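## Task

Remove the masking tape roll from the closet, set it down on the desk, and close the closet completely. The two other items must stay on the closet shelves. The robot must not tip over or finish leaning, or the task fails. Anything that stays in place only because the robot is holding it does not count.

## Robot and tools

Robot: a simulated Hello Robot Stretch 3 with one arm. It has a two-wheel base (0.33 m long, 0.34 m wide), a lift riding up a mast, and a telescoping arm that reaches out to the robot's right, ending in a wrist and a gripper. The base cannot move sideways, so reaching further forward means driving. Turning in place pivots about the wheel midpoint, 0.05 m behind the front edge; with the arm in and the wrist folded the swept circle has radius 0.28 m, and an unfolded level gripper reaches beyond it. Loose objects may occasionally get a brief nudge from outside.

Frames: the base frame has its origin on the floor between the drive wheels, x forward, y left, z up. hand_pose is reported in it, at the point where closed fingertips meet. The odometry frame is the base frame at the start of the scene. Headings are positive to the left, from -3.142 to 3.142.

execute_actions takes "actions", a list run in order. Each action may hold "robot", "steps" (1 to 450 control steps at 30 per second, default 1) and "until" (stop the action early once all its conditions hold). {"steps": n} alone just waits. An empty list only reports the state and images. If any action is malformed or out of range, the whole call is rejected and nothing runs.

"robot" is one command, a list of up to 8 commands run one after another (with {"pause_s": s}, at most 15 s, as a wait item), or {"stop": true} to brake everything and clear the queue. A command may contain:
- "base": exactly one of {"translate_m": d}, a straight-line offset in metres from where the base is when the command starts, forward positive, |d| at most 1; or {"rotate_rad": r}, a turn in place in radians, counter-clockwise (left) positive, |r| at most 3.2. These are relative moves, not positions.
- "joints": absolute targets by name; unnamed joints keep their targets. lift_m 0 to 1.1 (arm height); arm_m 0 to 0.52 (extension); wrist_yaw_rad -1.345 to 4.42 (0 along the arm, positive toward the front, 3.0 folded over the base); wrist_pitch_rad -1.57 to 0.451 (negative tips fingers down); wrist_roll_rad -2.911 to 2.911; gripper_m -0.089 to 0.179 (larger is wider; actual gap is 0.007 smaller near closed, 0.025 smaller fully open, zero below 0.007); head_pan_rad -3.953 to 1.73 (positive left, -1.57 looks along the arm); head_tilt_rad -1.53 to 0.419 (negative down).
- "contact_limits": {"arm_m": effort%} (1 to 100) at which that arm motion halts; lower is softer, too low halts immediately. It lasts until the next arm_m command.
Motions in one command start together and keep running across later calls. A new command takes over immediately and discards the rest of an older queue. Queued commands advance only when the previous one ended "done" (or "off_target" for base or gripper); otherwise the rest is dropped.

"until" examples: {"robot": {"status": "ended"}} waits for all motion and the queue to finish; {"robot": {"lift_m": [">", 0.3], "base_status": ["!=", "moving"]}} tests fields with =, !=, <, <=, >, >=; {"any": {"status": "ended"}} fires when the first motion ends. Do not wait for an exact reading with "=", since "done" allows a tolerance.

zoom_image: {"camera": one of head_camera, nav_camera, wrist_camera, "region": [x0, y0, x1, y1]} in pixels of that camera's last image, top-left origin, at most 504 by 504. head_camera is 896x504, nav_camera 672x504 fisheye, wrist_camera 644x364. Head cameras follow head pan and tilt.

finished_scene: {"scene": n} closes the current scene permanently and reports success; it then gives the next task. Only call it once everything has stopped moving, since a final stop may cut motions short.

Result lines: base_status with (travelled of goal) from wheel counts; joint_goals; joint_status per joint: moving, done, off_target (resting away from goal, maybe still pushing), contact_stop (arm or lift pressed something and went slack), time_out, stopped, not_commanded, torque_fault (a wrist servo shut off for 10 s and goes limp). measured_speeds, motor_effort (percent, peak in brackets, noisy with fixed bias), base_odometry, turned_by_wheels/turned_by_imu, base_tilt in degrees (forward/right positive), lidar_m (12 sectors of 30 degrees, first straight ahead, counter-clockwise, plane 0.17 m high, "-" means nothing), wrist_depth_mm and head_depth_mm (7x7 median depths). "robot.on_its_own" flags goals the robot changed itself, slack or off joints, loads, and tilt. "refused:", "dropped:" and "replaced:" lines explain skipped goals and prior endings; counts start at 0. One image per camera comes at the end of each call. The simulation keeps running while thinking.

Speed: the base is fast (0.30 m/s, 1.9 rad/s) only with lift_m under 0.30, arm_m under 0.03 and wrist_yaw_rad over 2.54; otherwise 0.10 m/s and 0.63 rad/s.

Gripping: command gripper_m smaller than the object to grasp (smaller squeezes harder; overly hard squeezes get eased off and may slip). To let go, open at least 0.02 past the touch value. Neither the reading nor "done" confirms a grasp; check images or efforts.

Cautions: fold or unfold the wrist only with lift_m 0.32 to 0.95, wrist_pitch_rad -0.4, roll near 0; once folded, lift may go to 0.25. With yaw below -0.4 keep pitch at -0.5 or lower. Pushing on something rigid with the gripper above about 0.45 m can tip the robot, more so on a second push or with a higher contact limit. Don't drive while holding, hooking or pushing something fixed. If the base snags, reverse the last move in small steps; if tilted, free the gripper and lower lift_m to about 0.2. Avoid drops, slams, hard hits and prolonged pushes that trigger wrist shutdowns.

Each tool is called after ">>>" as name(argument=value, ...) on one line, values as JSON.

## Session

>>> execute_actions(actions=[])

Scene clock: 0.00 s.
robot.base_odometry: x=+0.000 y=+0.000 heading=+0.000 (m, m, rad; robot's odometry frame)
robot.turned_by_wheels: +0.000 (rad since the last result)
robot.turned_by_imu: +0.000 (rad since the last result)
robot.base_tilt: forward=-1.6 right=+0.0 (deg)
robot.lidar_m: 1.39 1.66 2.15 2.17 2.69 2.34 2.34 2.17 1.44 1.75 1.61 1.39
robot.head_depth_mm: 1313 1296 1292 1284 1274 1268 1265 / 1362 1354 1352 1345 1333 1322 1316 / 1404 1396 1383 1382 1372 1366 1353 / 1454 1442 1434 1422 1417 1404 1398 / 1499 1488 1476 1468 1456 1456 1446 / 1554 1526 1532 1523 1510 1507 1492 / 1604 1594 1581 1565 1567 1552 1548
robot.base_status: not_commanded
robot.joint_positions: lift_m=+0.521 arm_m=+0.001 wrist_yaw_rad=+3.121 wrist_pitch_rad=-0.532 wrist_roll_rad=+0.016 gripper_m=+0.037 head_pan_rad=+0.004 head_tilt_rad=-0.001
robot.joint_goals: lift_m=+0.521 arm_m=+0.001 wrist_yaw_rad=+3.121 wrist_pitch_rad=-0.532 wrist_roll_rad=+0.016 gripper_m=+0.037 head_pan_rad=+0.004 head_tilt_rad=-0.001
robot.joint_status: lift_m=not_commanded arm_m=not_commanded wrist_yaw_rad=not_commanded wrist_pitch_rad=not_commanded wrist_roll_rad=not_commanded gripper_m=not_commanded head_pan_rad=not_commanded head_tilt_rad=not_commanded
robot.measured_speeds: translate_m=+0.000 rotate_rad=+0.000 lift_m=+0.000 arm_m=+0.000 wrist_yaw_rad=+0.000 wrist_pitch_rad=+0.000 wrist_roll_rad=+0.000 head_pan_rad=+0.000 head_tilt_rad=+0.000
robot: refusals=0 queue=idle queue_left=0
robot.motor_effort: left_wheel=+0 right_wheel=+0 lift_m=+27 arm_m=+0 wrist_yaw_rad=-1 wrist_pitch_rad=+9 wrist_roll_rad=+0 gripper_m=+0 head_pan_rad=+0 head_tilt_rad=+3 (%)
robot.hand_pose: x=-0.0169 y=+0.0626 z=+0.5087 quat_wxyz=(+0.195, +0.689, +0.178, +0.675) (m; robot's base frame)
robot.wrist_depth_mm: - - - - - - - / - - - - - - - / - - - - - - - / 919 913 926 943 960 973 989 / 811 787 823 801 806 828 844 / 694 689 - 711 735 718 720 / 623 625 - 639 617 629 642
pictures: head_camera (sideways: a quarter turn clockwise sets it upright), nav_camera (sideways: a quarter turn counterclockwise sets it upright), wrist_camera
Images, in order (width x height): head_camera 896x504, nav_camera 672x504, wrist_camera 644x364.

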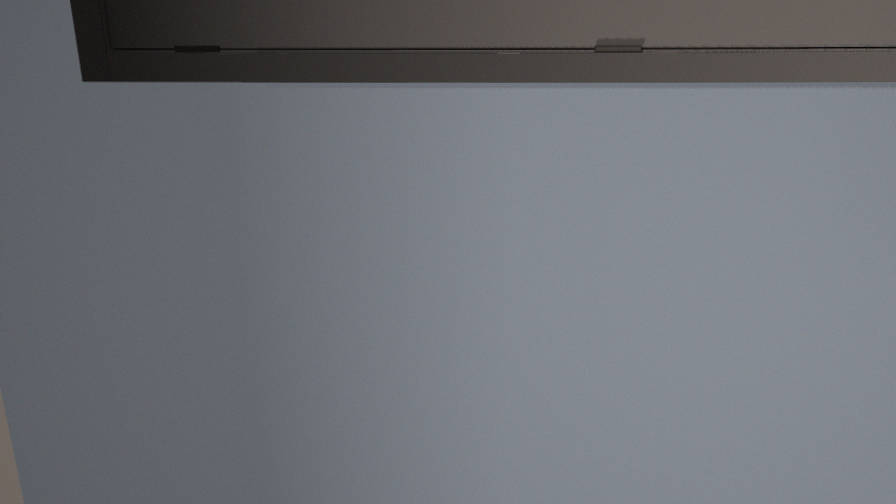

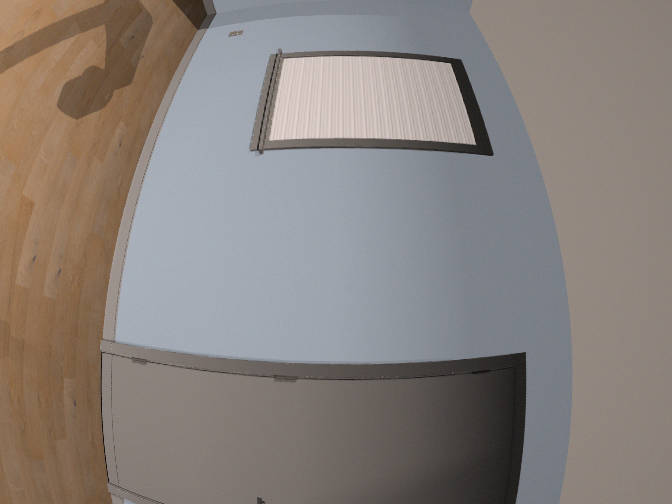

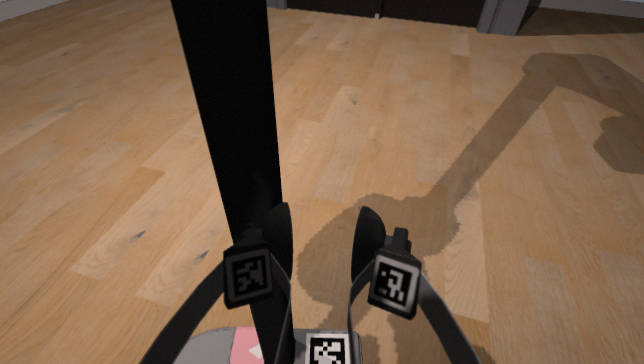

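>>> execute_actions(actions=[{"robot":{"joints":{"head_pan_rad":1.3,"head_tilt_rad":-0.2}},"steps":100,"until":{"robot":{"status":"ended"}}}])

>>> execute_actions(actions=[{"robot":{"joints":{"head_pan_rad":-2.2,"head_tilt_rad":-0.2}},"steps":150,"until":{"robot":{"status":"ended"}}}])

Scene clock: 2.27 s.
robot.base_odometry: x=+0.000 y=+0.000 heading=+0.000 (m, m, rad; robot's odometry frame)
robot.turned_by_wheels: +0.000 (rad since the last result)
robot.turned_by_imu: -0.001 (rad since the last result)
robot.base_tilt: forward=-1.7 right=+0.0 (deg)
robot.lidar_m: 1.40 1.67 2.15 2.18 2.69 2.34 2.35 2.17 1.44 1.75 1.61 1.40
robot.head_depth_mm: 2590 2665 2755 2821 2935 2319 1741 / 1914 1977 2036 2117 2942 2235 1747 / 1917 2027 2080 2146 2217 2237 1735 / 1900 2024 2108 2159 2227 2295 1733 / 1894 2018 2089 2158 2226 2268 1735 / 1903 1982 2045 2118 2189 2238 1737 / 1924 1997 2056 2119 2184 2233 1736
robot.base_status: not_commanded
robot.joint_positions: lift_m=+0.521 arm_m=+0.001 wrist_yaw_rad=+3.121 wrist_pitch_rad=-0.532 wrist_roll_rad=+0.016 gripper_m=+0.037 head_pan_rad=+1.293 head_tilt_rad=-0.197
robot.joint_goals: lift_m=+0.521 arm_m=+0.001 wrist_yaw_rad=+3.121 wrist_pitch_rad=-0.532 wrist_roll_rad=+0.016 gripper_m=+0.037 head_pan_rad=+1.300 head_tilt_rad=-0.200
robot.joint_status: lift_m=not_commanded arm_m=not_commanded wrist_yaw_rad=not_commanded wrist_pitch_rad=not_commanded wrist_roll_rad=not_commanded gripper_m=not_commanded head_pan_rad=done head_tilt_rad=done
robot.measured_speeds: translate_m=+0.000 rotate_rad=+0.000 lift_m=+0.000 arm_m=+0.000 wrist_yaw_rad=+0.000 wrist_pitch_rad=+0.000 wrist_roll_rad=+0.000 head_pan_rad=+0.000 head_tilt_rad=+0.000
robot: refusals=0 queue=done queue_left=0
robot.motor_effort: left_wheel=+0(1) right_wheel=+0(0) lift_m=+27(28) arm_m=+0(0) wrist_yaw_rad=-1(1) wrist_pitch_rad=+9(9) wrist_roll_rad=+0(0) gripper_m=+0(1) head_pan_rad=+4(46) head_tilt_rad=-1(20) (%)
robot.hand_pose: x=-0.0169 y=+0.0626 z=+0.5087 quat_wxyz=(+0.195, +0.689, +0.178, +0.675) (m; robot's base frame)
robot.wrist_depth_mm: - - - - - - - / - - - - - - - / - - - - - - - / 921 912 940 942 965 - 987 / 787 804 775 792 813 817 819 / 688 701 - 724 740 705 717 / 612 625 - 634 642 621 628
pictures: head_camera (sideways: a quarter turn clockwise sets it upright), nav_camera (sideways: a quarter turn counterclockwise sets it upright), wrist_camera
Images, in order (width x height): head_camera 896x504, nav_camera 672x504, wrist_camera 644x364.

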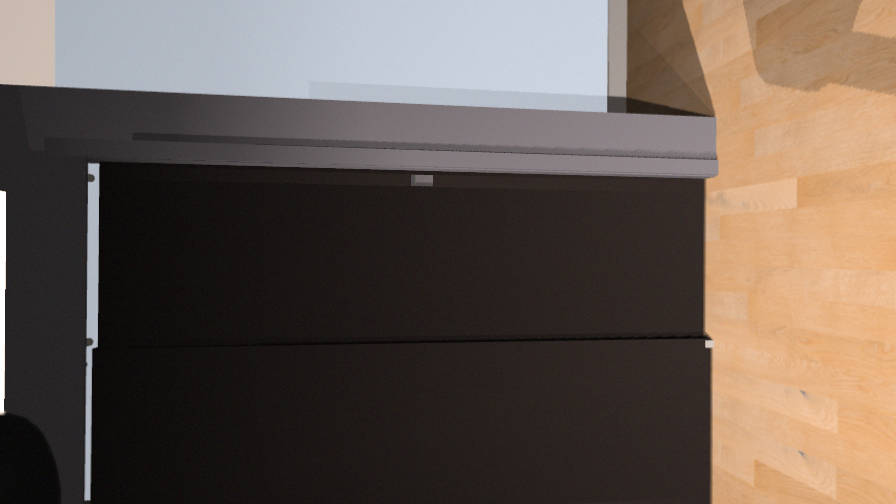

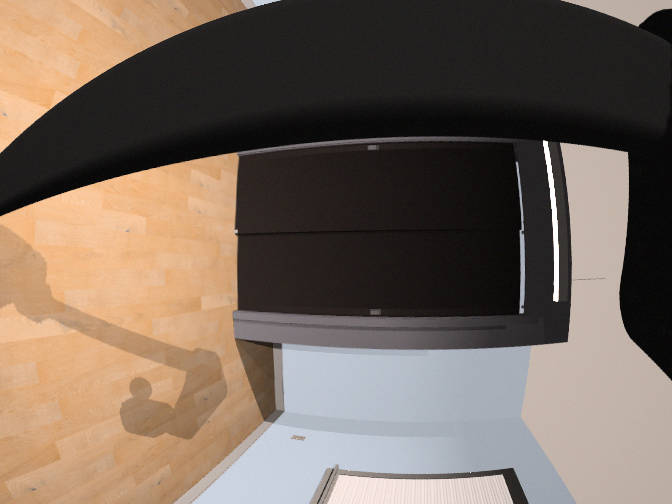

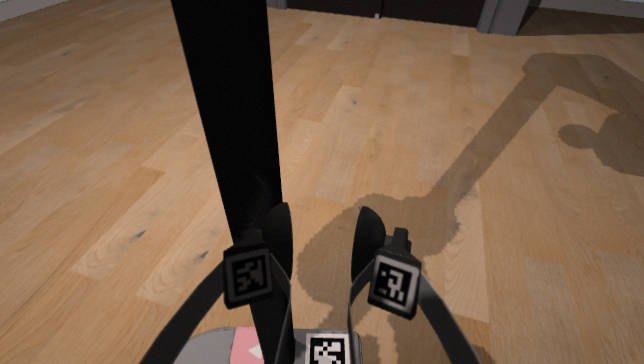

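Scene clock: 4.57 s.
robot.base_odometry: x=+0.000 y=+0.000 heading=+0.000 (m, m, rad; robot's odometry frame)
robot.turned_by_wheels: +0.000 (rad since the last result)
robot.turned_by_imu: -0.001 (rad since the last result)
robot.base_tilt: forward=-1.6 right=+0.0 (deg)
robot.lidar_m: 1.40 1.67 2.15 2.17 2.69 2.34 2.34 2.17 1.44 1.75 1.61 1.39
robot.head_depth_mm: 2022 2093 2170 2261 2331 2354 1750 / 1944 2004 2084 2161 2235 2251 1747 / 1873 1934 1985 2062 2136 2188 1734 / 1797 1866 1918 1981 2045 2093 1731 / 1734 1796 1834 1892 1625 1508 1612 / 1677 1729 1785 1840 1619 1248 1736 / 1620 1671 1710 1763 1611 1244 1724
robot.base_status: not_commanded
robot.joint_positions: lift_m=+0.521 arm_m=+0.001 wrist_yaw_rad=+3.121 wrist_pitch_rad=-0.532 wrist_roll_rad=+0.016 gripper_m=+0.037 head_pan_rad=-2.193 head_tilt_rad=-0.197
robot.joint_goals: lift_m=+0.521 arm_m=+0.001 wrist_yaw_rad=+3.121 wrist_pitch_rad=-0.532 wrist_roll_rad=+0.016 gripper_m=+0.037 head_pan_rad=-2.200 head_tilt_rad=-0.200
robot.joint_status: lift_m=not_commanded arm_m=not_commanded wrist_yaw_rad=not_commanded wrist_pitch_rad=not_commanded wrist_roll_rad=not_commanded gripper_m=not_commanded head_pan_rad=done head_tilt_rad=done
robot.measured_speeds: translate_m=+0.000 rotate_rad=+0.000 lift_m=+0.000 arm_m=+0.000 wrist_yaw_rad=+0.000 wrist_pitch_rad=+0.000 wrist_roll_rad=+0.000 head_pan_rad=+0.000 head_tilt_rad=+0.000
robot: refusals=0 queue=done queue_left=0
robot.motor_effort: left_wheel=+0(0) right_wheel=+0(0) lift_m=+28(28) arm_m=+0(0) wrist_yaw_rad=-1(0) wrist_pitch_rad=+9(9) wrist_roll_rad=+0(0) gripper_m=-1(0) head_pan_rad=-4(46) head_tilt_rad=-1(1) (%)
robot.hand_pose: x=-0.0169 y=+0.0626 z=+0.5087 quat_wxyz=(+0.195, +0.689, +0.178, +0.675) (m; robot's base frame)
robot.wrist_depth_mm: - - - - - - - / - - - - - - - / - - - - - - - / 937 966 920 985 972 962 938 / 786 787 778 784 805 821 822 / 691 685 - 693 742 724 731 / 602 626 - 652 642 640 650
pictures: head_camera (sideways: a quarter turn clockwise sets it upright), nav_camera (sideways: a quarter turn counterclockwise sets it upright), wrist_camera
Images, in order (width x height): head_camera 896x504, nav_camera 672x504, wrist_camera 644x364.

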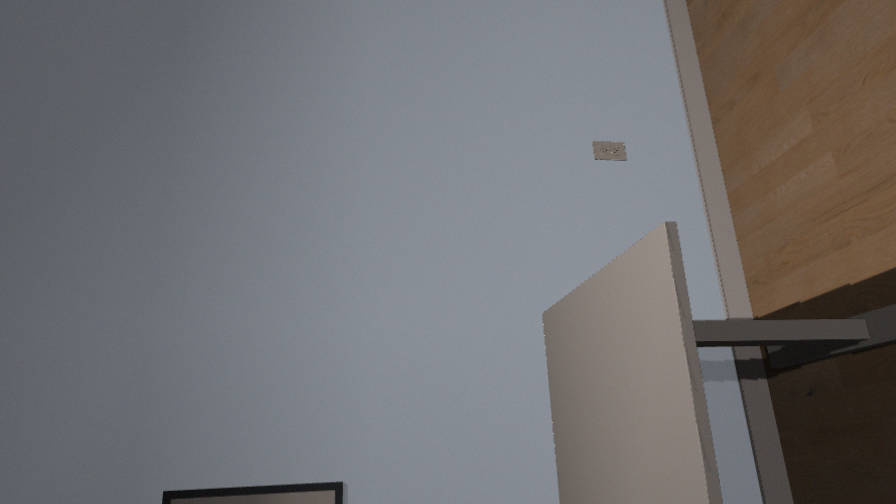

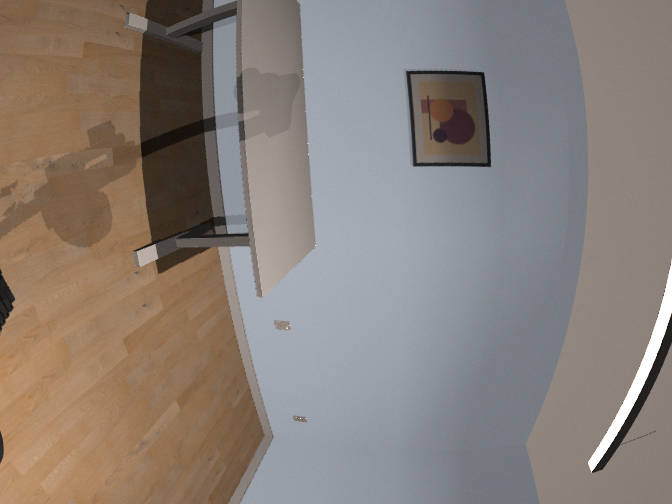

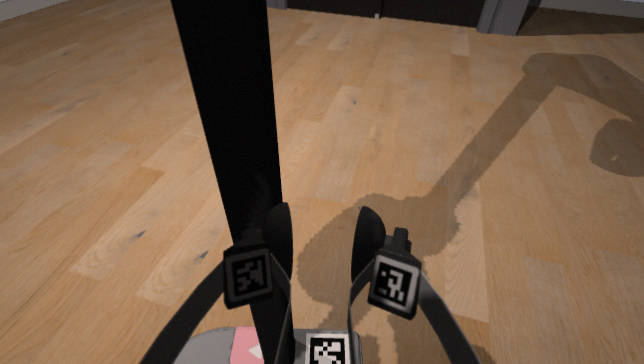

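>>> execute_actions(actions=[{"robot":[{"joints":{"lift_m":0.29,"wrist_pitch_rad":-0.4,"wrist_yaw_rad":3.0,"gripper_m":0},"base":{"rotate_rad":1.3}},{"base":{"translate_m":1.0}},{"base":{"translate_m":0.43}},{"base":{"rotate_rad":1.571},"joints":{"head_pan_rad":-1.57,"head_tilt_rad":-0.3}},{"joints":{"lift_m":0.9},"base":{"translate_m":-0.11}},{"joints":{"wrist_yaw_rad":-0.35,"wrist_pitch_rad":0,"arm_m":0.12}}],"steps":450,"until":{"robot":{"status":"ended"}}},{"steps":300,"until":{"robot":{"status":"ended"}}}])

Scene clock: 28.30 s.
robot.base_odometry: x=+0.489 y=+1.348 heading=+2.871 (m, m, rad; robot's odometry frame)
robot.turned_by_wheels: +2.871 (rad since the last result)
robot.turned_by_imu: +2.855 (rad since the last result)
robot.base_tilt: forward=-1.6 right=+0.0 (deg)
robot.lidar_m: 2.45 2.54 3.45 2.87 1.89 1.37 1.32 1.37 0.73 0.74 0.80 1.03
robot.head_depth_mm: 593 618 649 687 728 771 - / 652 680 715 747 789 - - / 652 684 718 756 800 - - / 652 683 719 757 798 846 902 / 650 681 716 752 796 845 898 / 649 679 714 753 793 844 897 / 648 679 714 753 795 843 899
robot.base_status: done (translate_m -0.1100 of -0.1100)
robot.joint_positions: lift_m=+0.900 arm_m=+0.120 wrist_yaw_rad=-0.348 wrist_pitch_rad=-0.025 wrist_roll_rad=+0.016 gripper_m=+0.000 head_pan_rad=-1.577 head_tilt_rad=-0.297
robot.joint_goals: lift_m=+0.900 arm_m=+0.120 wrist_yaw_rad=-0.350 wrist_pitch_rad=+0.000 wrist_roll_rad=+0.016 gripper_m=+0.000 head_pan_rad=-1.570 head_tilt_rad=-0.300
robot.joint_status: lift_m=done arm_m=done wrist_yaw_rad=done wrist_pitch_rad=done wrist_roll_rad=not_commanded gripper_m=done head_pan_rad=done head_tilt_rad=done
robot.measured_speeds: translate_m=+0.000 rotate_rad=+0.000 lift_m=+0.000 arm_m=+0.000 wrist_yaw_rad=+0.000 wrist_pitch_rad=+0.000 wrist_roll_rad=+0.000 head_pan_rad=+0.000 head_tilt_rad=+0.000
robot: refusals=0 queue=done queue_left=0
robot.motor_effort: left_wheel=-3(14) right_wheel=+2(7) lift_m=+38(41) arm_m=+3(2) wrist_yaw_rad=-2(3) wrist_pitch_rad=+14(15) wrist_roll_rad=+0(0) gripper_m=-3(80) head_pan_rad=+3(40) head_tilt_rad=-1(14) (%)
robot.hand_pose: x=-0.1087 y=-0.5049 z=+1.0079 quat_wxyz=(+0.689, -0.115, -0.703, -0.130) (m; robot's base frame)
robot.wrist_depth_mm: 328 347 374 376 385 - - / 334 359 393 382 402 - - / 343 369 403 387 415 - - / 363 381 418 404 442 - - / 368 394 433 - 462 - - / 382 416 443 - 491 - - / 388 429 474 469 501 - -
pictures: head_camera (sideways: a quarter turn clockwise sets it upright), nav_camera (sideways: a quarter turn counterclockwise sets it upright), wrist_camera
Images, in order (width x height): head_camera 896x504, nav_camera 672x504, wrist_camera 644x364.

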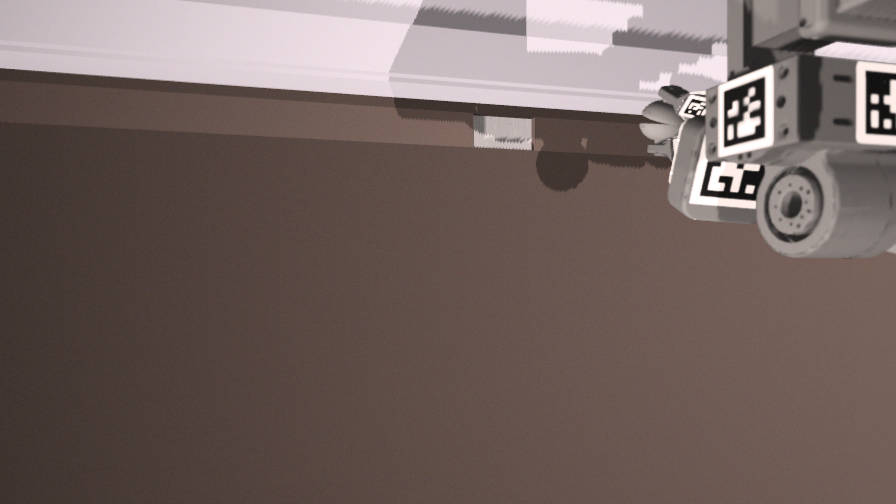

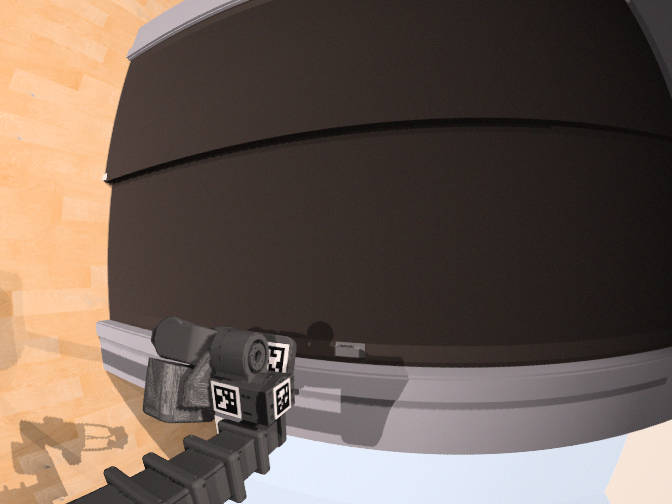

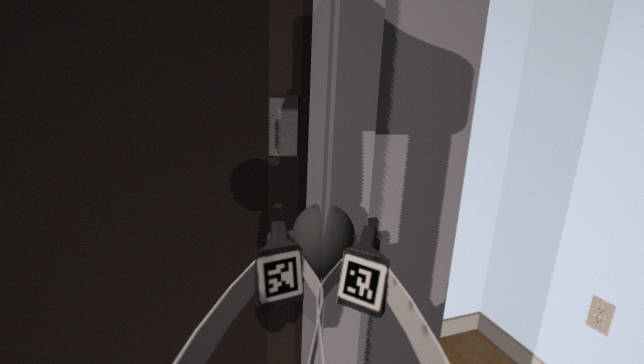

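>>> execute_actions(actions=[{"robot":[{"base":{"translate_m":-0.035},"joints":{"lift_m":0.96,"arm_m":0.33}}],"steps":300,"until":{"robot":{"status":"ended"}}}])

Scene clock: 31.50 s.
robot.base_odometry: x=+0.522 y=+1.339 heading=+2.871 (m, m, rad; robot's odometry frame)
robot.turned_by_wheels: +0.000 (rad since the last result)
robot.turned_by_imu: -0.001 (rad since the last result)
robot.base_tilt: forward=-1.6 right=-0.1 (deg)
robot.lidar_m: 2.48 2.56 3.45 2.88 1.84 1.34 1.29 1.34 0.73 0.72 0.80 1.03
robot.head_depth_mm: 590 623 654 691 - 793 829 / 645 652 660 680 734 772 818 / 651 684 718 746 - 848 894 / 651 682 717 750 800 846 902 / 650 681 717 754 796 847 899 / 648 679 714 755 796 845 898 / 648 681 716 751 795 843 898
robot.base_status: done (translate_m -0.0350 of -0.0350)
robot.joint_positions: lift_m=+0.960 arm_m=+0.330 wrist_yaw_rad=-0.350 wrist_pitch_rad=-0.023 wrist_roll_rad=+0.016 gripper_m=+0.000 head_pan_rad=-1.577 head_tilt_rad=-0.297
robot.joint_goals: lift_m=+0.960 arm_m=+0.330 wrist_yaw_rad=-0.350 wrist_pitch_rad=+0.000 wrist_roll_rad=+0.016 gripper_m=+0.000 head_pan_rad=-1.570 head_tilt_rad=-0.300
robot.joint_status: lift_m=done arm_m=done wrist_yaw_rad=done wrist_pitch_rad=done wrist_roll_rad=not_commanded gripper_m=done head_pan_rad=done head_tilt_rad=done
robot.measured_speeds: translate_m=+0.000 rotate_rad=+0.000 lift_m=+0.000 arm_m=+0.000 wrist_yaw_rad=+0.000 wrist_pitch_rad=+0.000 wrist_roll_rad=+0.000 head_pan_rad=+0.000 head_tilt_rad=+0.000
robot: refusals=0 queue=done queue_left=0
robot.motor_effort: left_wheel=-3(11) right_wheel=+2(2) lift_m=+38(40) arm_m=+3(6) wrist_yaw_rad=+0(2) wrist_pitch_rad=+14(14) wrist_roll_rad=+0(0) gripper_m=-2(3) head_pan_rad=+3(4) head_tilt_rad=-1(2) (%)
robot.hand_pose: x=-0.1090 y=-0.7148 z=+1.0682 quat_wxyz=(+0.689, -0.116, -0.703, -0.131) (m; robot's base frame)
robot.wrist_depth_mm: 163 172 188 202 158 159 198 / 168 179 195 212 164 167 207 / 174 186 203 219 164 174 221 / 180 191 210 231 172 204 233 / 186 199 216 - 178 215 248 / 192 205 220 - 184 226 267 / 198 213 240 253 196 237 -
pictures: head_camera (sideways: a quarter turn clockwise sets it upright), nav_camera (sideways: a quarter turn counterclockwise sets it upright), wrist_camera
Images, in order (width x height): head_camera 896x504, nav_camera 672x504, wrist_camera 644x364.

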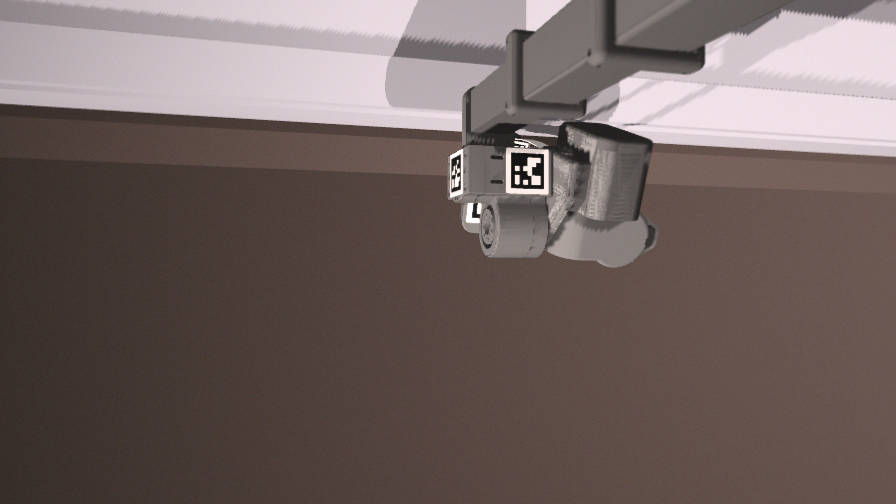

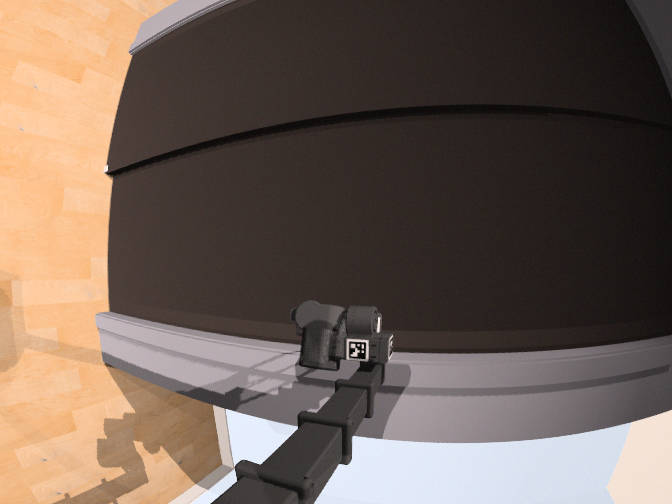

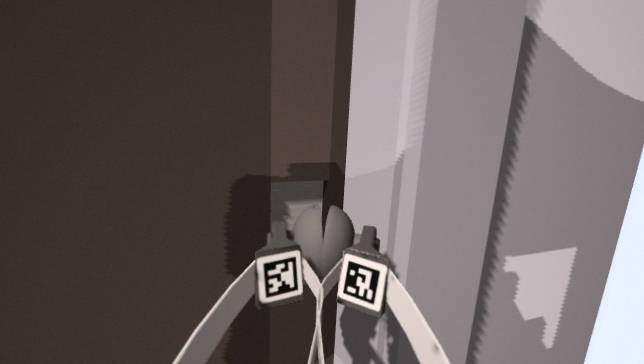

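>>> execute_actions(actions=[{"robot":{"joints":{"lift_m":0.95}},"steps":60,"until":{"robot":{"status":"ended"}}},{"robot":{"joints":{"arm_m":0.42},"contact_limits":{"arm_m":10}},"steps":90,"until":{"robot":{"status":"ended"}}},{"robot":{"base":{"translate_m":0.1}},"steps":200,"until":{"robot":{"status":"ended"}}}])

Scene clock: 35.90 s.
robot.base_odometry: x=+0.426 y=+1.366 heading=+2.871 (m, m, rad; robot's odometry frame)
robot.turned_by_wheels: +0.000 (rad since the last result)
robot.turned_by_imu: -0.001 (rad since the last result)
robot.base_tilt: forward=-1.6 right=-0.1 (deg)
robot.lidar_m: 2.38 2.47 3.37 2.86 1.94 1.44 1.39 1.44 0.75 0.78 0.80 1.03
robot.head_depth_mm: 1007 732 727 726 713 - 827 / 658 690 731 1223 823 1210 1423 / 653 683 718 748 - 852 905 / 651 683 718 752 804 850 907 / 650 681 717 756 799 848 901 / 649 681 716 756 799 845 898 / 649 680 714 752 796 844 890
robot.base_status: done (translate_m +0.1000 of +0.1000)
robot.joint_positions: lift_m=+0.950 arm_m=+0.382 wrist_yaw_rad=-0.375 wrist_pitch_rad=-0.026 wrist_roll_rad=+0.016 gripper_m=+0.000 head_pan_rad=-1.577 head_tilt_rad=-0.298
robot.joint_goals: lift_m=+0.950 arm_m=+0.382 wrist_yaw_rad=-0.350 wrist_pitch_rad=+0.000 wrist_roll_rad=+0.016 gripper_m=+0.000 head_pan_rad=-1.570 head_tilt_rad=-0.300
robot.joint_status: lift_m=done arm_m=contact_stop wrist_yaw_rad=done wrist_pitch_rad=done wrist_roll_rad=not_commanded gripper_m=done head_pan_rad=done head_tilt_rad=done
robot.measured_speeds: translate_m=+0.000 rotate_rad=+0.000 lift_m=+0.000 arm_m=+0.000 wrist_yaw_rad=+0.000 wrist_pitch_rad=+0.000 wrist_roll_rad=+0.000 head_pan_rad=+0.000 head_tilt_rad=+0.000
robot: refusals=0 queue=done queue_left=0
robot.on_its_own: arm_m is slack since a contact_stop, until your next command for it (your +0.420 is given up); wrist_yaw_rad is at rest, and its effort (+22) is outside its rest range (-12 to +12)
robot.motor_effort: left_wheel=-7(29) right_wheel=+5(22) lift_m=+16(34) arm_m=+1(9) wrist_yaw_rad=+22(47) wrist_pitch_rad=+15(23) wrist_roll_rad=+0(0) gripper_m=-4(5) head_pan_rad=+3(4) head_tilt_rad=-1(1) (%)
robot.contact_limits: arm_m 10 (drawing in: default 18, maximum 30; extending or still: default 26, maximum 42)
robot.hand_pose: x=-0.1150 y=-0.7648 z=+1.0585 quat_wxyz=(+0.688, -0.124, -0.702, -0.140) (m; robot's base frame)
robot.wrist_depth_mm: 124 131 144 158 174 211 163 / 127 136 148 164 385 213 165 / 132 141 153 169 263 215 166 / 136 145 159 177 266 219 168 / 140 150 166 - 281 222 168 / 145 157 169 - 451 221 175 / 150 163 184 202 284 223 179
pictures: head_camera (sideways: a quarter turn clockwise sets it upright), nav_camera (sideways: a quarter turn counterclockwise sets it upright), wrist_camera
Images, in order (width x height): head_camera 896x504, nav_camera 672x504, wrist_camera 644x364.

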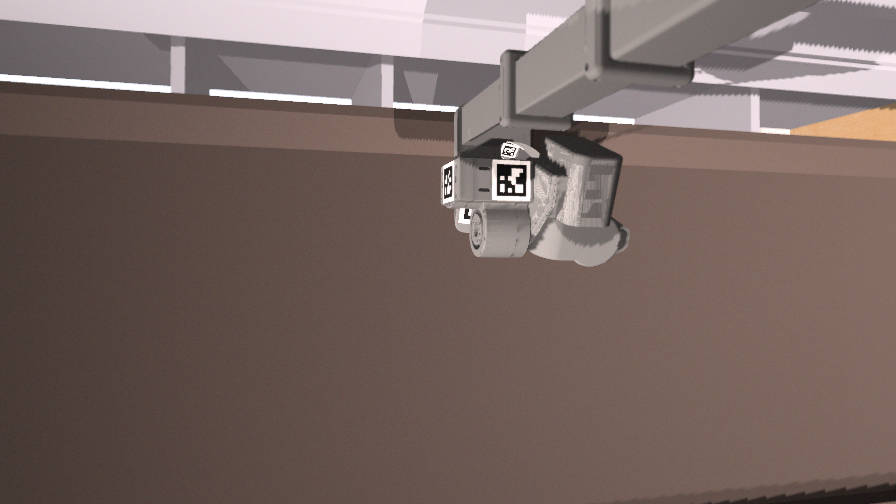

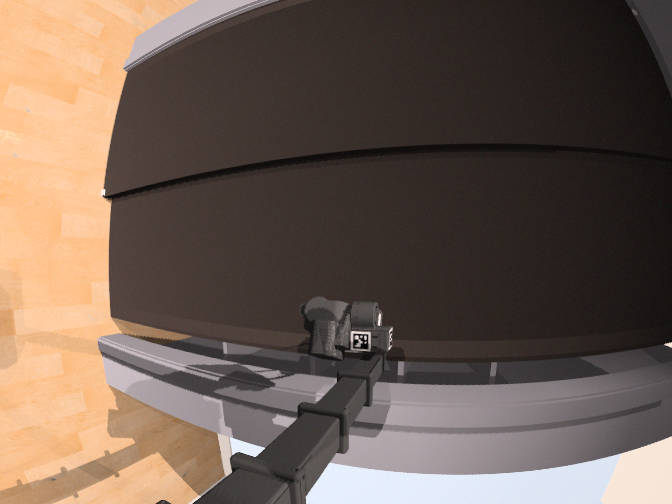

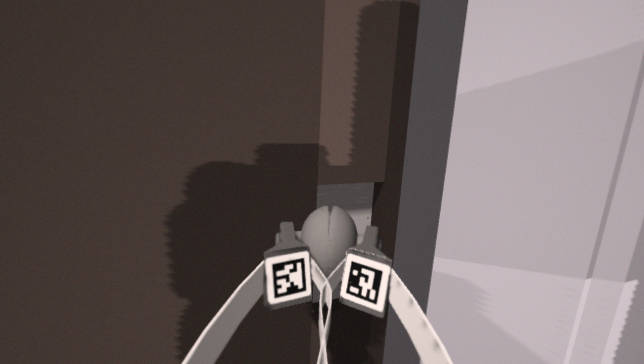

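>>> execute_actions(actions=[{"robot":[{"joints":{"arm_m":0.25}},{"base":{"translate_m":-0.183},"joints":{"wrist_yaw_rad":0}},{"joints":{"arm_m":0.42},"contact_limits":{"arm_m":12}},{"base":{"translate_m":0.33},"joints":{"head_tilt_rad":-0.45,"head_pan_rad":-1.8}}],"steps":450,"until":{"robot":{"status":"ended"}}}])

Scene clock: 48.40 s.
robot.base_odometry: x=+0.284 y=+1.405 heading=+2.871 (m, m, rad; robot's odometry frame)
robot.turned_by_wheels: +0.000 (rad since the last result)
robot.turned_by_imu: -0.003 (rad since the last result)
robot.base_tilt: forward=-1.7 right=+0.0 (deg)
robot.lidar_m: 2.23 2.31 3.16 2.84 2.16 1.59 1.53 1.59 0.81 0.75 0.75 1.03
robot.head_depth_mm: 667 702 744 806 881 - - / 998 1052 1080 909 - - 1128 / 1223 1322 1361 1313 - 1591 1374 / 1212 1330 1425 1608 1436 1698 1363 / 1181 1299 1222 1581 1428 1688 1363 / 1157 1264 963 776 867 936 1032 / 609 652 699 757 824 903 975
robot.base_status: done (translate_m +0.3300 of +0.3300)
robot.joint_positions: lift_m=+0.950 arm_m=+0.420 wrist_yaw_rad=-0.009 wrist_pitch_rad=-0.024 wrist_roll_rad=+0.016 gripper_m=+0.000 head_pan_rad=-1.793 head_tilt_rad=-0.444
robot.joint_goals: lift_m=+0.950 arm_m=+0.420 wrist_yaw_rad=+0.000 wrist_pitch_rad=+0.000 wrist_roll_rad=+0.016 gripper_m=+0.000 head_pan_rad=-1.800 head_tilt_rad=-0.450
robot.joint_status: lift_m=done arm_m=done wrist_yaw_rad=done wrist_pitch_rad=done wrist_roll_rad=not_commanded gripper_m=done head_pan_rad=done head_tilt_rad=done
robot.measured_speeds: translate_m=+0.000 rotate_rad=+0.000 lift_m=+0.000 arm_m=+0.000 wrist_yaw_rad=+0.000 wrist_pitch_rad=+0.000 wrist_roll_rad=+0.000 head_pan_rad=+0.000 head_tilt_rad=+0.000
robot: refusals=0 queue=done queue_left=0
robot.motor_effort: left_wheel=-6(25) right_wheel=+4(22) lift_m=+17(16) arm_m=+3(0) wrist_yaw_rad=+8(44) wrist_pitch_rad=+14(15) wrist_roll_rad=+0(0) gripper_m=-4(6) head_pan_rad=-4(25) head_tilt_rad=-3(17) (%)
robot.contact_limits: arm_m 12 (drawing in: default 18, maximum 30; extending or still: default 26, maximum 42)
robot.hand_pose: x=-0.0237 y=-0.8202 z=+1.0590 quat_wxyz=(+0.702, +0.005, -0.712, -0.012) (m; robot's base frame)
robot.wrist_depth_mm: 105 105 105 730 716 745 570 / 108 108 109 733 742 740 535 / 113 113 113 782 773 781 537 / 117 116 118 807 827 819 548 / 121 132 131 - 758 717 554 / 126 136 138 - 535 564 527 / 132 143 140 890 460 462 472
pictures: head_camera (sideways: a quarter turn clockwise sets it upright), nav_camera (sideways: a quarter turn counterclockwise sets it upright), wrist_camera
Images, in order (width x height): head_camera 896x504, nav_camera 672x504, wrist_camera 644x364.

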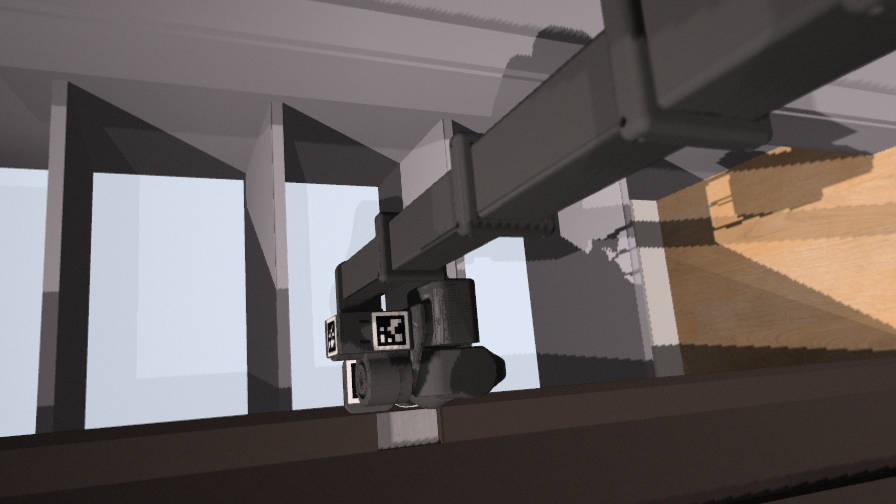

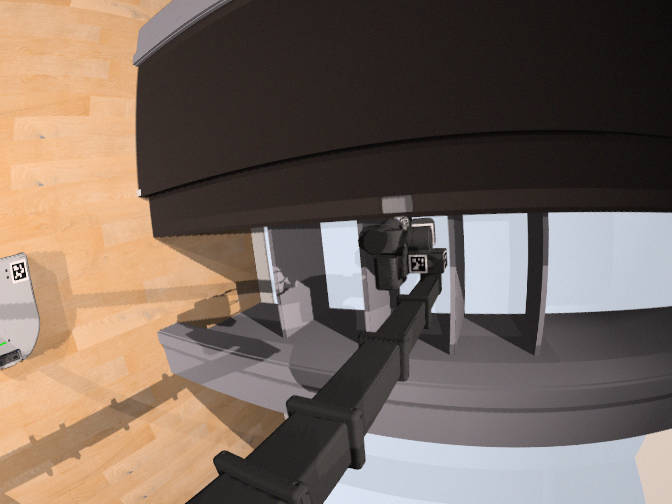

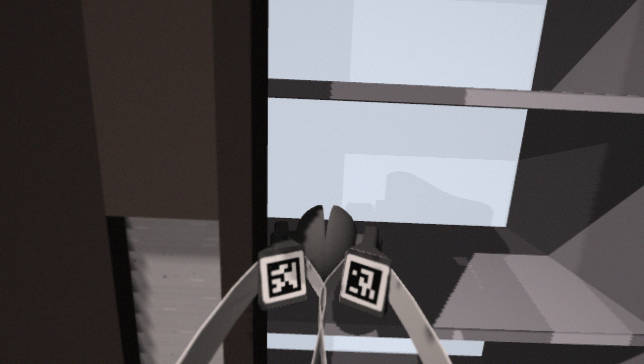

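>>> execute_actions(actions=[{"robot":[{"base":{"translate_m":-0.08}},{"joints":{"arm_m":0.52}},{"joints":{"wrist_yaw_rad":0.7,"wrist_pitch_rad":-0.2}}],"steps":250,"until":{"robot":{"status":"ended"}}}])

Scene clock: 53.83 s.
robot.base_odometry: x=+0.362 y=+1.384 heading=+2.871 (m, m, rad; robot's odometry frame)
robot.turned_by_wheels: +0.000 (rad since the last result)
robot.turned_by_imu: -0.027 (rad since the last result)
robot.base_tilt: forward=-1.7 right=+0.0 (deg)
robot.lidar_m: 2.30 2.38 3.18 2.85 2.10 1.52 1.46 1.50 0.77 0.78 0.77 1.01
robot.head_depth_mm: 644 700 764 835 915 - - / 639 678 732 792 - - 1137 / 987 1079 1117 845 - 1053 1115 / 1206 1320 1387 1611 1433 1684 1371 / 1192 1298 1064 1426 1429 1672 1363 / 1175 1274 1351 1520 1424 1627 1366 / 1144 1242 1327 1385 1361 927 998
robot.base_status: done (translate_m -0.0800 of -0.0800)
robot.joint_positions: lift_m=+0.950 arm_m=+0.520 wrist_yaw_rad=+0.698 wrist_pitch_rad=-0.220 wrist_roll_rad=+0.016 gripper_m=+0.000 head_pan_rad=-1.793 head_tilt_rad=-0.448
robot.joint_goals: lift_m=+0.950 arm_m=+0.520 wrist_yaw_rad=+0.700 wrist_pitch_rad=-0.200 wrist_roll_rad=+0.016 gripper_m=+0.000 head_pan_rad=-1.800 head_tilt_rad=-0.450
robot.joint_status: lift_m=done arm_m=done wrist_yaw_rad=done wrist_pitch_rad=done wrist_roll_rad=not_commanded gripper_m=done head_pan_rad=done head_tilt_rad=done
robot.measured_speeds: translate_m=+0.000 rotate_rad=-0.009 lift_m=+0.000 arm_m=+0.000 wrist_yaw_rad=+0.000 wrist_pitch_rad=+0.000 wrist_roll_rad=+0.000 head_pan_rad=+0.000 head_tilt_rad=+0.000
robot: refusals=0 queue=done queue_left=0
robot.motor_effort: left_wheel=-4(77) right_wheel=+2(21) lift_m=+17(17) arm_m=+1(1) wrist_yaw_rad=+1(50) wrist_pitch_rad=+12(14) wrist_roll_rad=+0(0) gripper_m=-3(6) head_pan_rad=-4(4) head_tilt_rad=-1(3) (%)
robot.hand_pose: x=+0.1358 y=-0.8526 z=+1.0096 quat_wxyz=(+0.682, +0.315, -0.639, +0.164) (m; robot's base frame)
robot.wrist_depth_mm: - 73 90 795 653 562 497 / 87 77 95 883 741 604 532 / 116 83 100 867 755 637 551 / 139 90 106 619 656 612 563 / 180 98 112 - 477 481 500 / 202 136 113 - 385 388 389 / 216 137 137 772 788 343 323
pictures: head_camera (sideways: a quarter turn clockwise sets it upright), nav_camera (sideways: a quarter turn counterclockwise sets it upright), wrist_camera
Images, in order (width x height): head_camera 896x504, nav_camera 672x504, wrist_camera 644x364.

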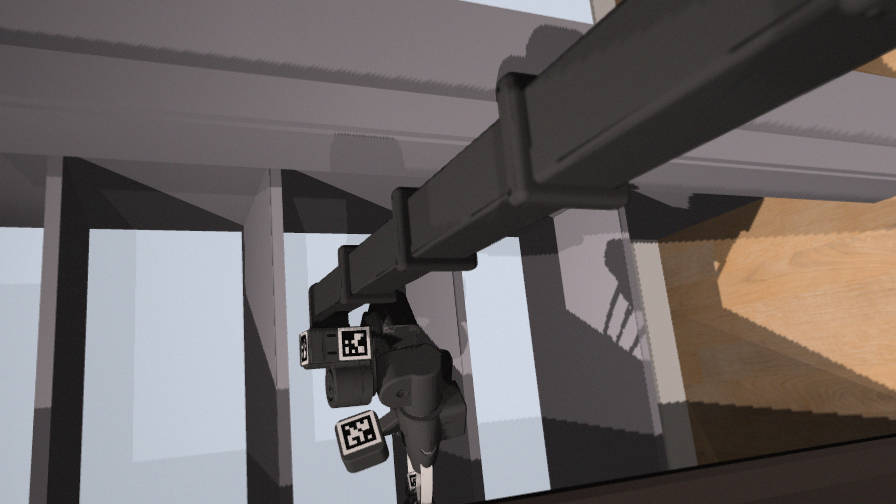

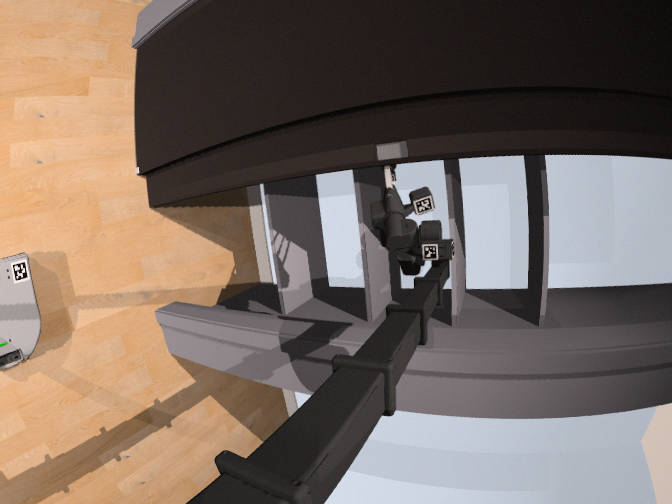

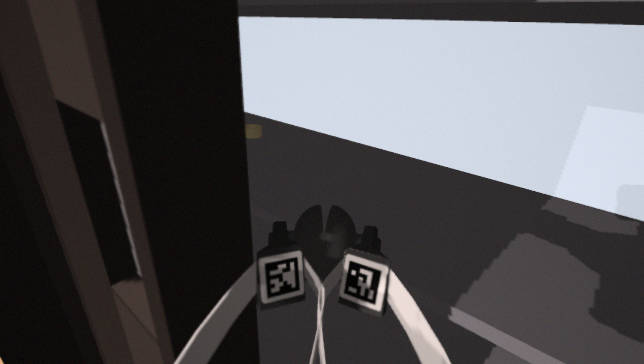

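>>> execute_actions(actions=[{"robot":[{"joints":{"wrist_yaw_rad":0.1,"wrist_pitch_rad":0}},{"joints":{"arm_m":0.15}},{"base":{"rotate_rad":0.045}},{"base":{"translate_m":0.72},"joints":{"wrist_yaw_rad":0.35,"head_pan_rad":-1.57,"head_tilt_rad":-0.3}}],"steps":450,"until":{"robot":{"status":"ended"}}}])

Scene clock: 69.03 s.
robot.base_odometry: x=-0.340 y=+1.545 heading=+2.916 (m, m, rad; robot's odometry frame)
robot.turned_by_wheels: +0.045 (rad since the last result)
robot.turned_by_imu: +0.045 (rad since the last result)
robot.base_tilt: forward=-1.6 right=+0.0 (deg)
robot.lidar_m: 1.59 1.66 2.30 3.29 3.00 2.25 2.17 1.27 0.77 0.72 0.75 1.65
robot.head_depth_mm: 614 647 681 720 752 - 883 / 616 647 681 720 750 - 884 / 619 647 683 721 755 - - / 616 649 683 721 753 - 886 / 616 648 685 723 756 823 871 / 605 631 663 697 741 784 843 / 599 629 668 707 750 797 850
robot.base_status: done (translate_m +0.7200 of +0.7200)
robot.joint_positions: lift_m=+0.950 arm_m=+0.150 wrist_yaw_rad=+0.348 wrist_pitch_rad=-0.024 wrist_roll_rad=+0.016 gripper_m=+0.000 head_pan_rad=-1.577 head_tilt_rad=-0.310
robot.joint_goals: lift_m=+0.950 arm_m=+0.150 wrist_yaw_rad=+0.350 wrist_pitch_rad=+0.000 wrist_roll_rad=+0.016 gripper_m=+0.000 head_pan_rad=-1.570 head_tilt_rad=-0.300
robot.joint_status: lift_m=done arm_m=done wrist_yaw_rad=done wrist_pitch_rad=done wrist_roll_rad=not_commanded gripper_m=done head_pan_rad=done head_tilt_rad=done
robot.measured_speeds: translate_m=+0.000 rotate_rad=+0.000 lift_m=+0.000 arm_m=+0.000 wrist_yaw_rad=+0.000 wrist_pitch_rad=+0.000 wrist_roll_rad=+0.000 head_pan_rad=+0.000 head_tilt_rad=+0.000
robot: refusals=0 queue=done queue_left=0
robot.motor_effort: left_wheel=-3(8) right_wheel=+2(5) lift_m=+17(17) arm_m=-2(1) wrist_yaw_rad=+2(3) wrist_pitch_rad=+14(16) wrist_roll_rad=+0(0) gripper_m=-3(3) head_pan_rad=+4(25) head_tilt_rad=+6(22) (%)
robot.hand_pose: x=+0.0658 y=-0.5356 z=+1.0590 quat_wxyz=(+0.693, +0.132, -0.700, +0.113) (m; robot's base frame)
robot.wrist_depth_mm: - - 373 330 319 291 268 / - - 388 337 328 300 277 / - - 409 360 338 311 283 / - - 417 373 352 318 290 / - - 444 - 361 326 298 / - - 471 414 366 338 309 / - - 458 416 396 349 316
pictures: head_camera (sideways: a quarter turn clockwise sets it upright), nav_camera (sideways: a quarter turn counterclockwise sets it upright), wrist_camera
Images, in order (width x height): head_camera 896x504, nav_camera 672x504, wrist_camera 644x364.

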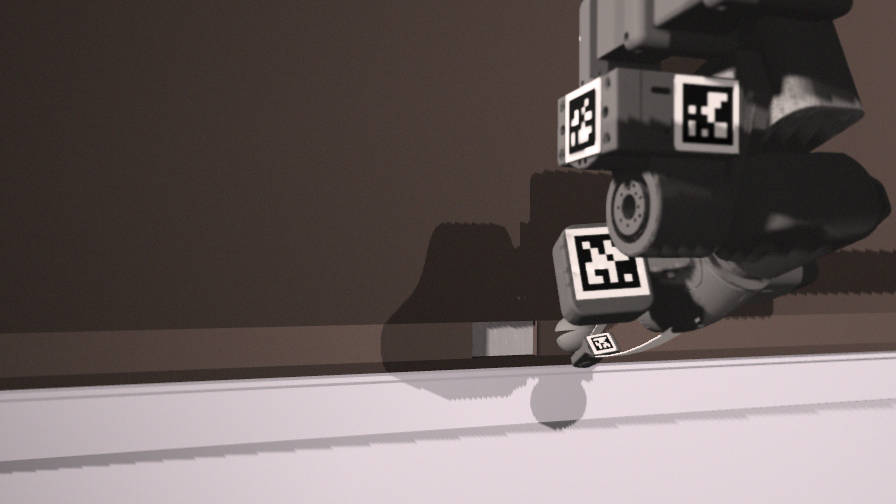

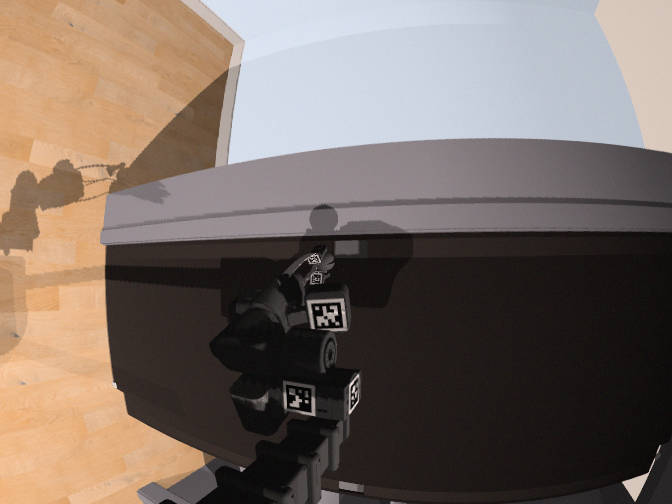

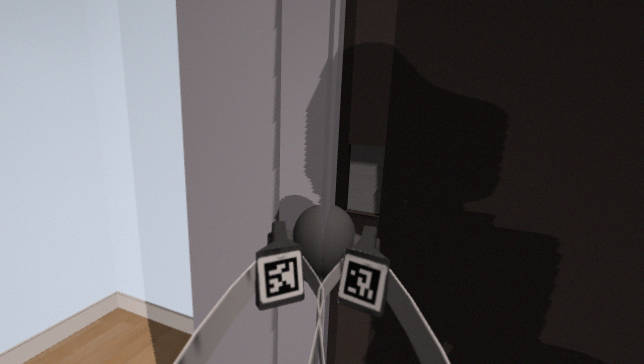

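>>> execute_actions(actions=[{"robot":[{"base":{"translate_m":0.02}},{"joints":{"arm_m":0.30}}],"steps":300,"until":{"robot":{"status":"ended"}}}])

Scene clock: 73.73 s.
robot.base_odometry: x=-0.360 y=+1.550 heading=+2.916 (m, m, rad; robot's odometry frame)
robot.turned_by_wheels: +0.000 (rad since the last result)
robot.turned_by_imu: -0.001 (rad since the last result)
robot.base_tilt: forward=-1.7 right=+0.0 (deg)
robot.lidar_m: 1.57 1.65 2.28 2.85 3.02 2.26 2.20 1.28 0.77 0.72 0.76 1.62
robot.head_depth_mm: 617 646 682 719 - - 867 / 618 648 681 716 - 811 868 / 617 647 682 714 - 817 866 / 617 649 685 715 - 818 870 / 618 650 683 720 768 807 862 / 595 625 659 698 737 788 842 / 604 634 669 705 749 797 849
robot.base_status: done (translate_m +0.0200 of +0.0200)
robot.joint_positions: lift_m=+0.950 arm_m=+0.300 wrist_yaw_rad=+0.349 wrist_pitch_rad=-0.024 wrist_roll_rad=+0.016 gripper_m=+0.000 head_pan_rad=-1.577 head_tilt_rad=-0.310
robot.joint_goals: lift_m=+0.950 arm_m=+0.300 wrist_yaw_rad=+0.350 wrist_pitch_rad=+0.000 wrist_roll_rad=+0.016 gripper_m=+0.000 head_pan_rad=-1.570 head_tilt_rad=-0.300
robot.joint_status: lift_m=done arm_m=done wrist_yaw_rad=done wrist_pitch_rad=done wrist_roll_rad=not_commanded gripper_m=done head_pan_rad=done head_tilt_rad=done
robot.measured_speeds: translate_m=+0.000 rotate_rad=+0.000 lift_m=+0.000 arm_m=+0.000 wrist_yaw_rad=+0.000 wrist_pitch_rad=+0.000 wrist_roll_rad=+0.000 head_pan_rad=+0.000 head_tilt_rad=+0.000
robot: refusals=0 queue=done queue_left=0
robot.motor_effort: left_wheel=-4(7) right_wheel=+2(5) lift_m=+17(17) arm_m=+3(5) wrist_yaw_rad=-1(1) wrist_pitch_rad=+14(14) wrist_roll_rad=+0(0) gripper_m=-2(2) head_pan_rad=+4(4) head_tilt_rad=+6(5) (%)
robot.hand_pose: x=+0.0661 y=-0.6848 z=+1.0590 quat_wxyz=(+0.693, +0.132, -0.700, +0.113) (m; robot's base frame)
robot.wrist_depth_mm: - 239 192 200 184 169 154 / - 247 201 207 190 174 158 / - 257 208 214 196 178 162 / - 271 217 229 202 184 167 / - 282 228 - 207 189 173 / - 300 262 240 212 194 176 / - 315 240 248 227 201 181
pictures: head_camera (sideways: a quarter turn clockwise sets it upright), nav_camera (sideways: a quarter turn counterclockwise sets it upright), wrist_camera
Images, in order (width x height): head_camera 896x504, nav_camera 672x504, wrist_camera 644x364.

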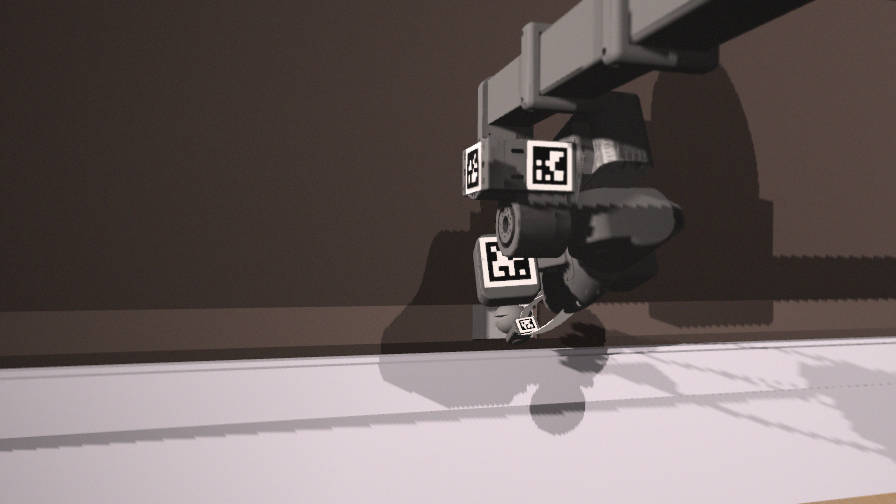

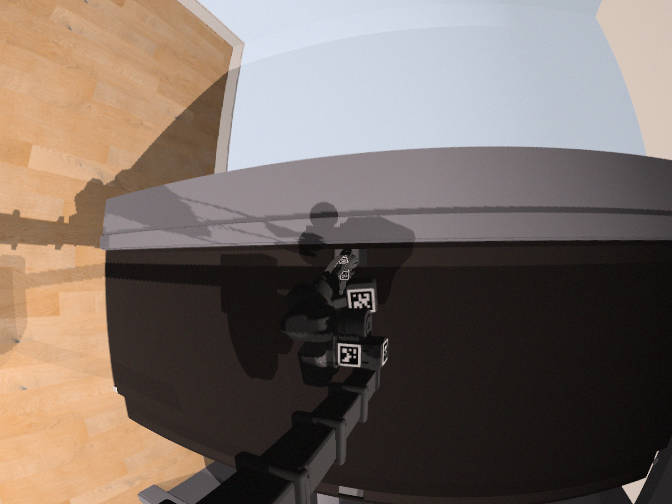

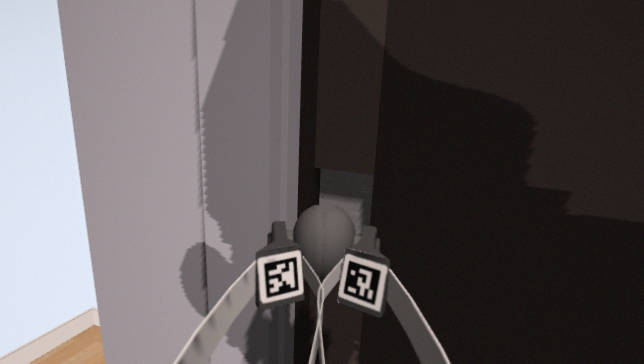

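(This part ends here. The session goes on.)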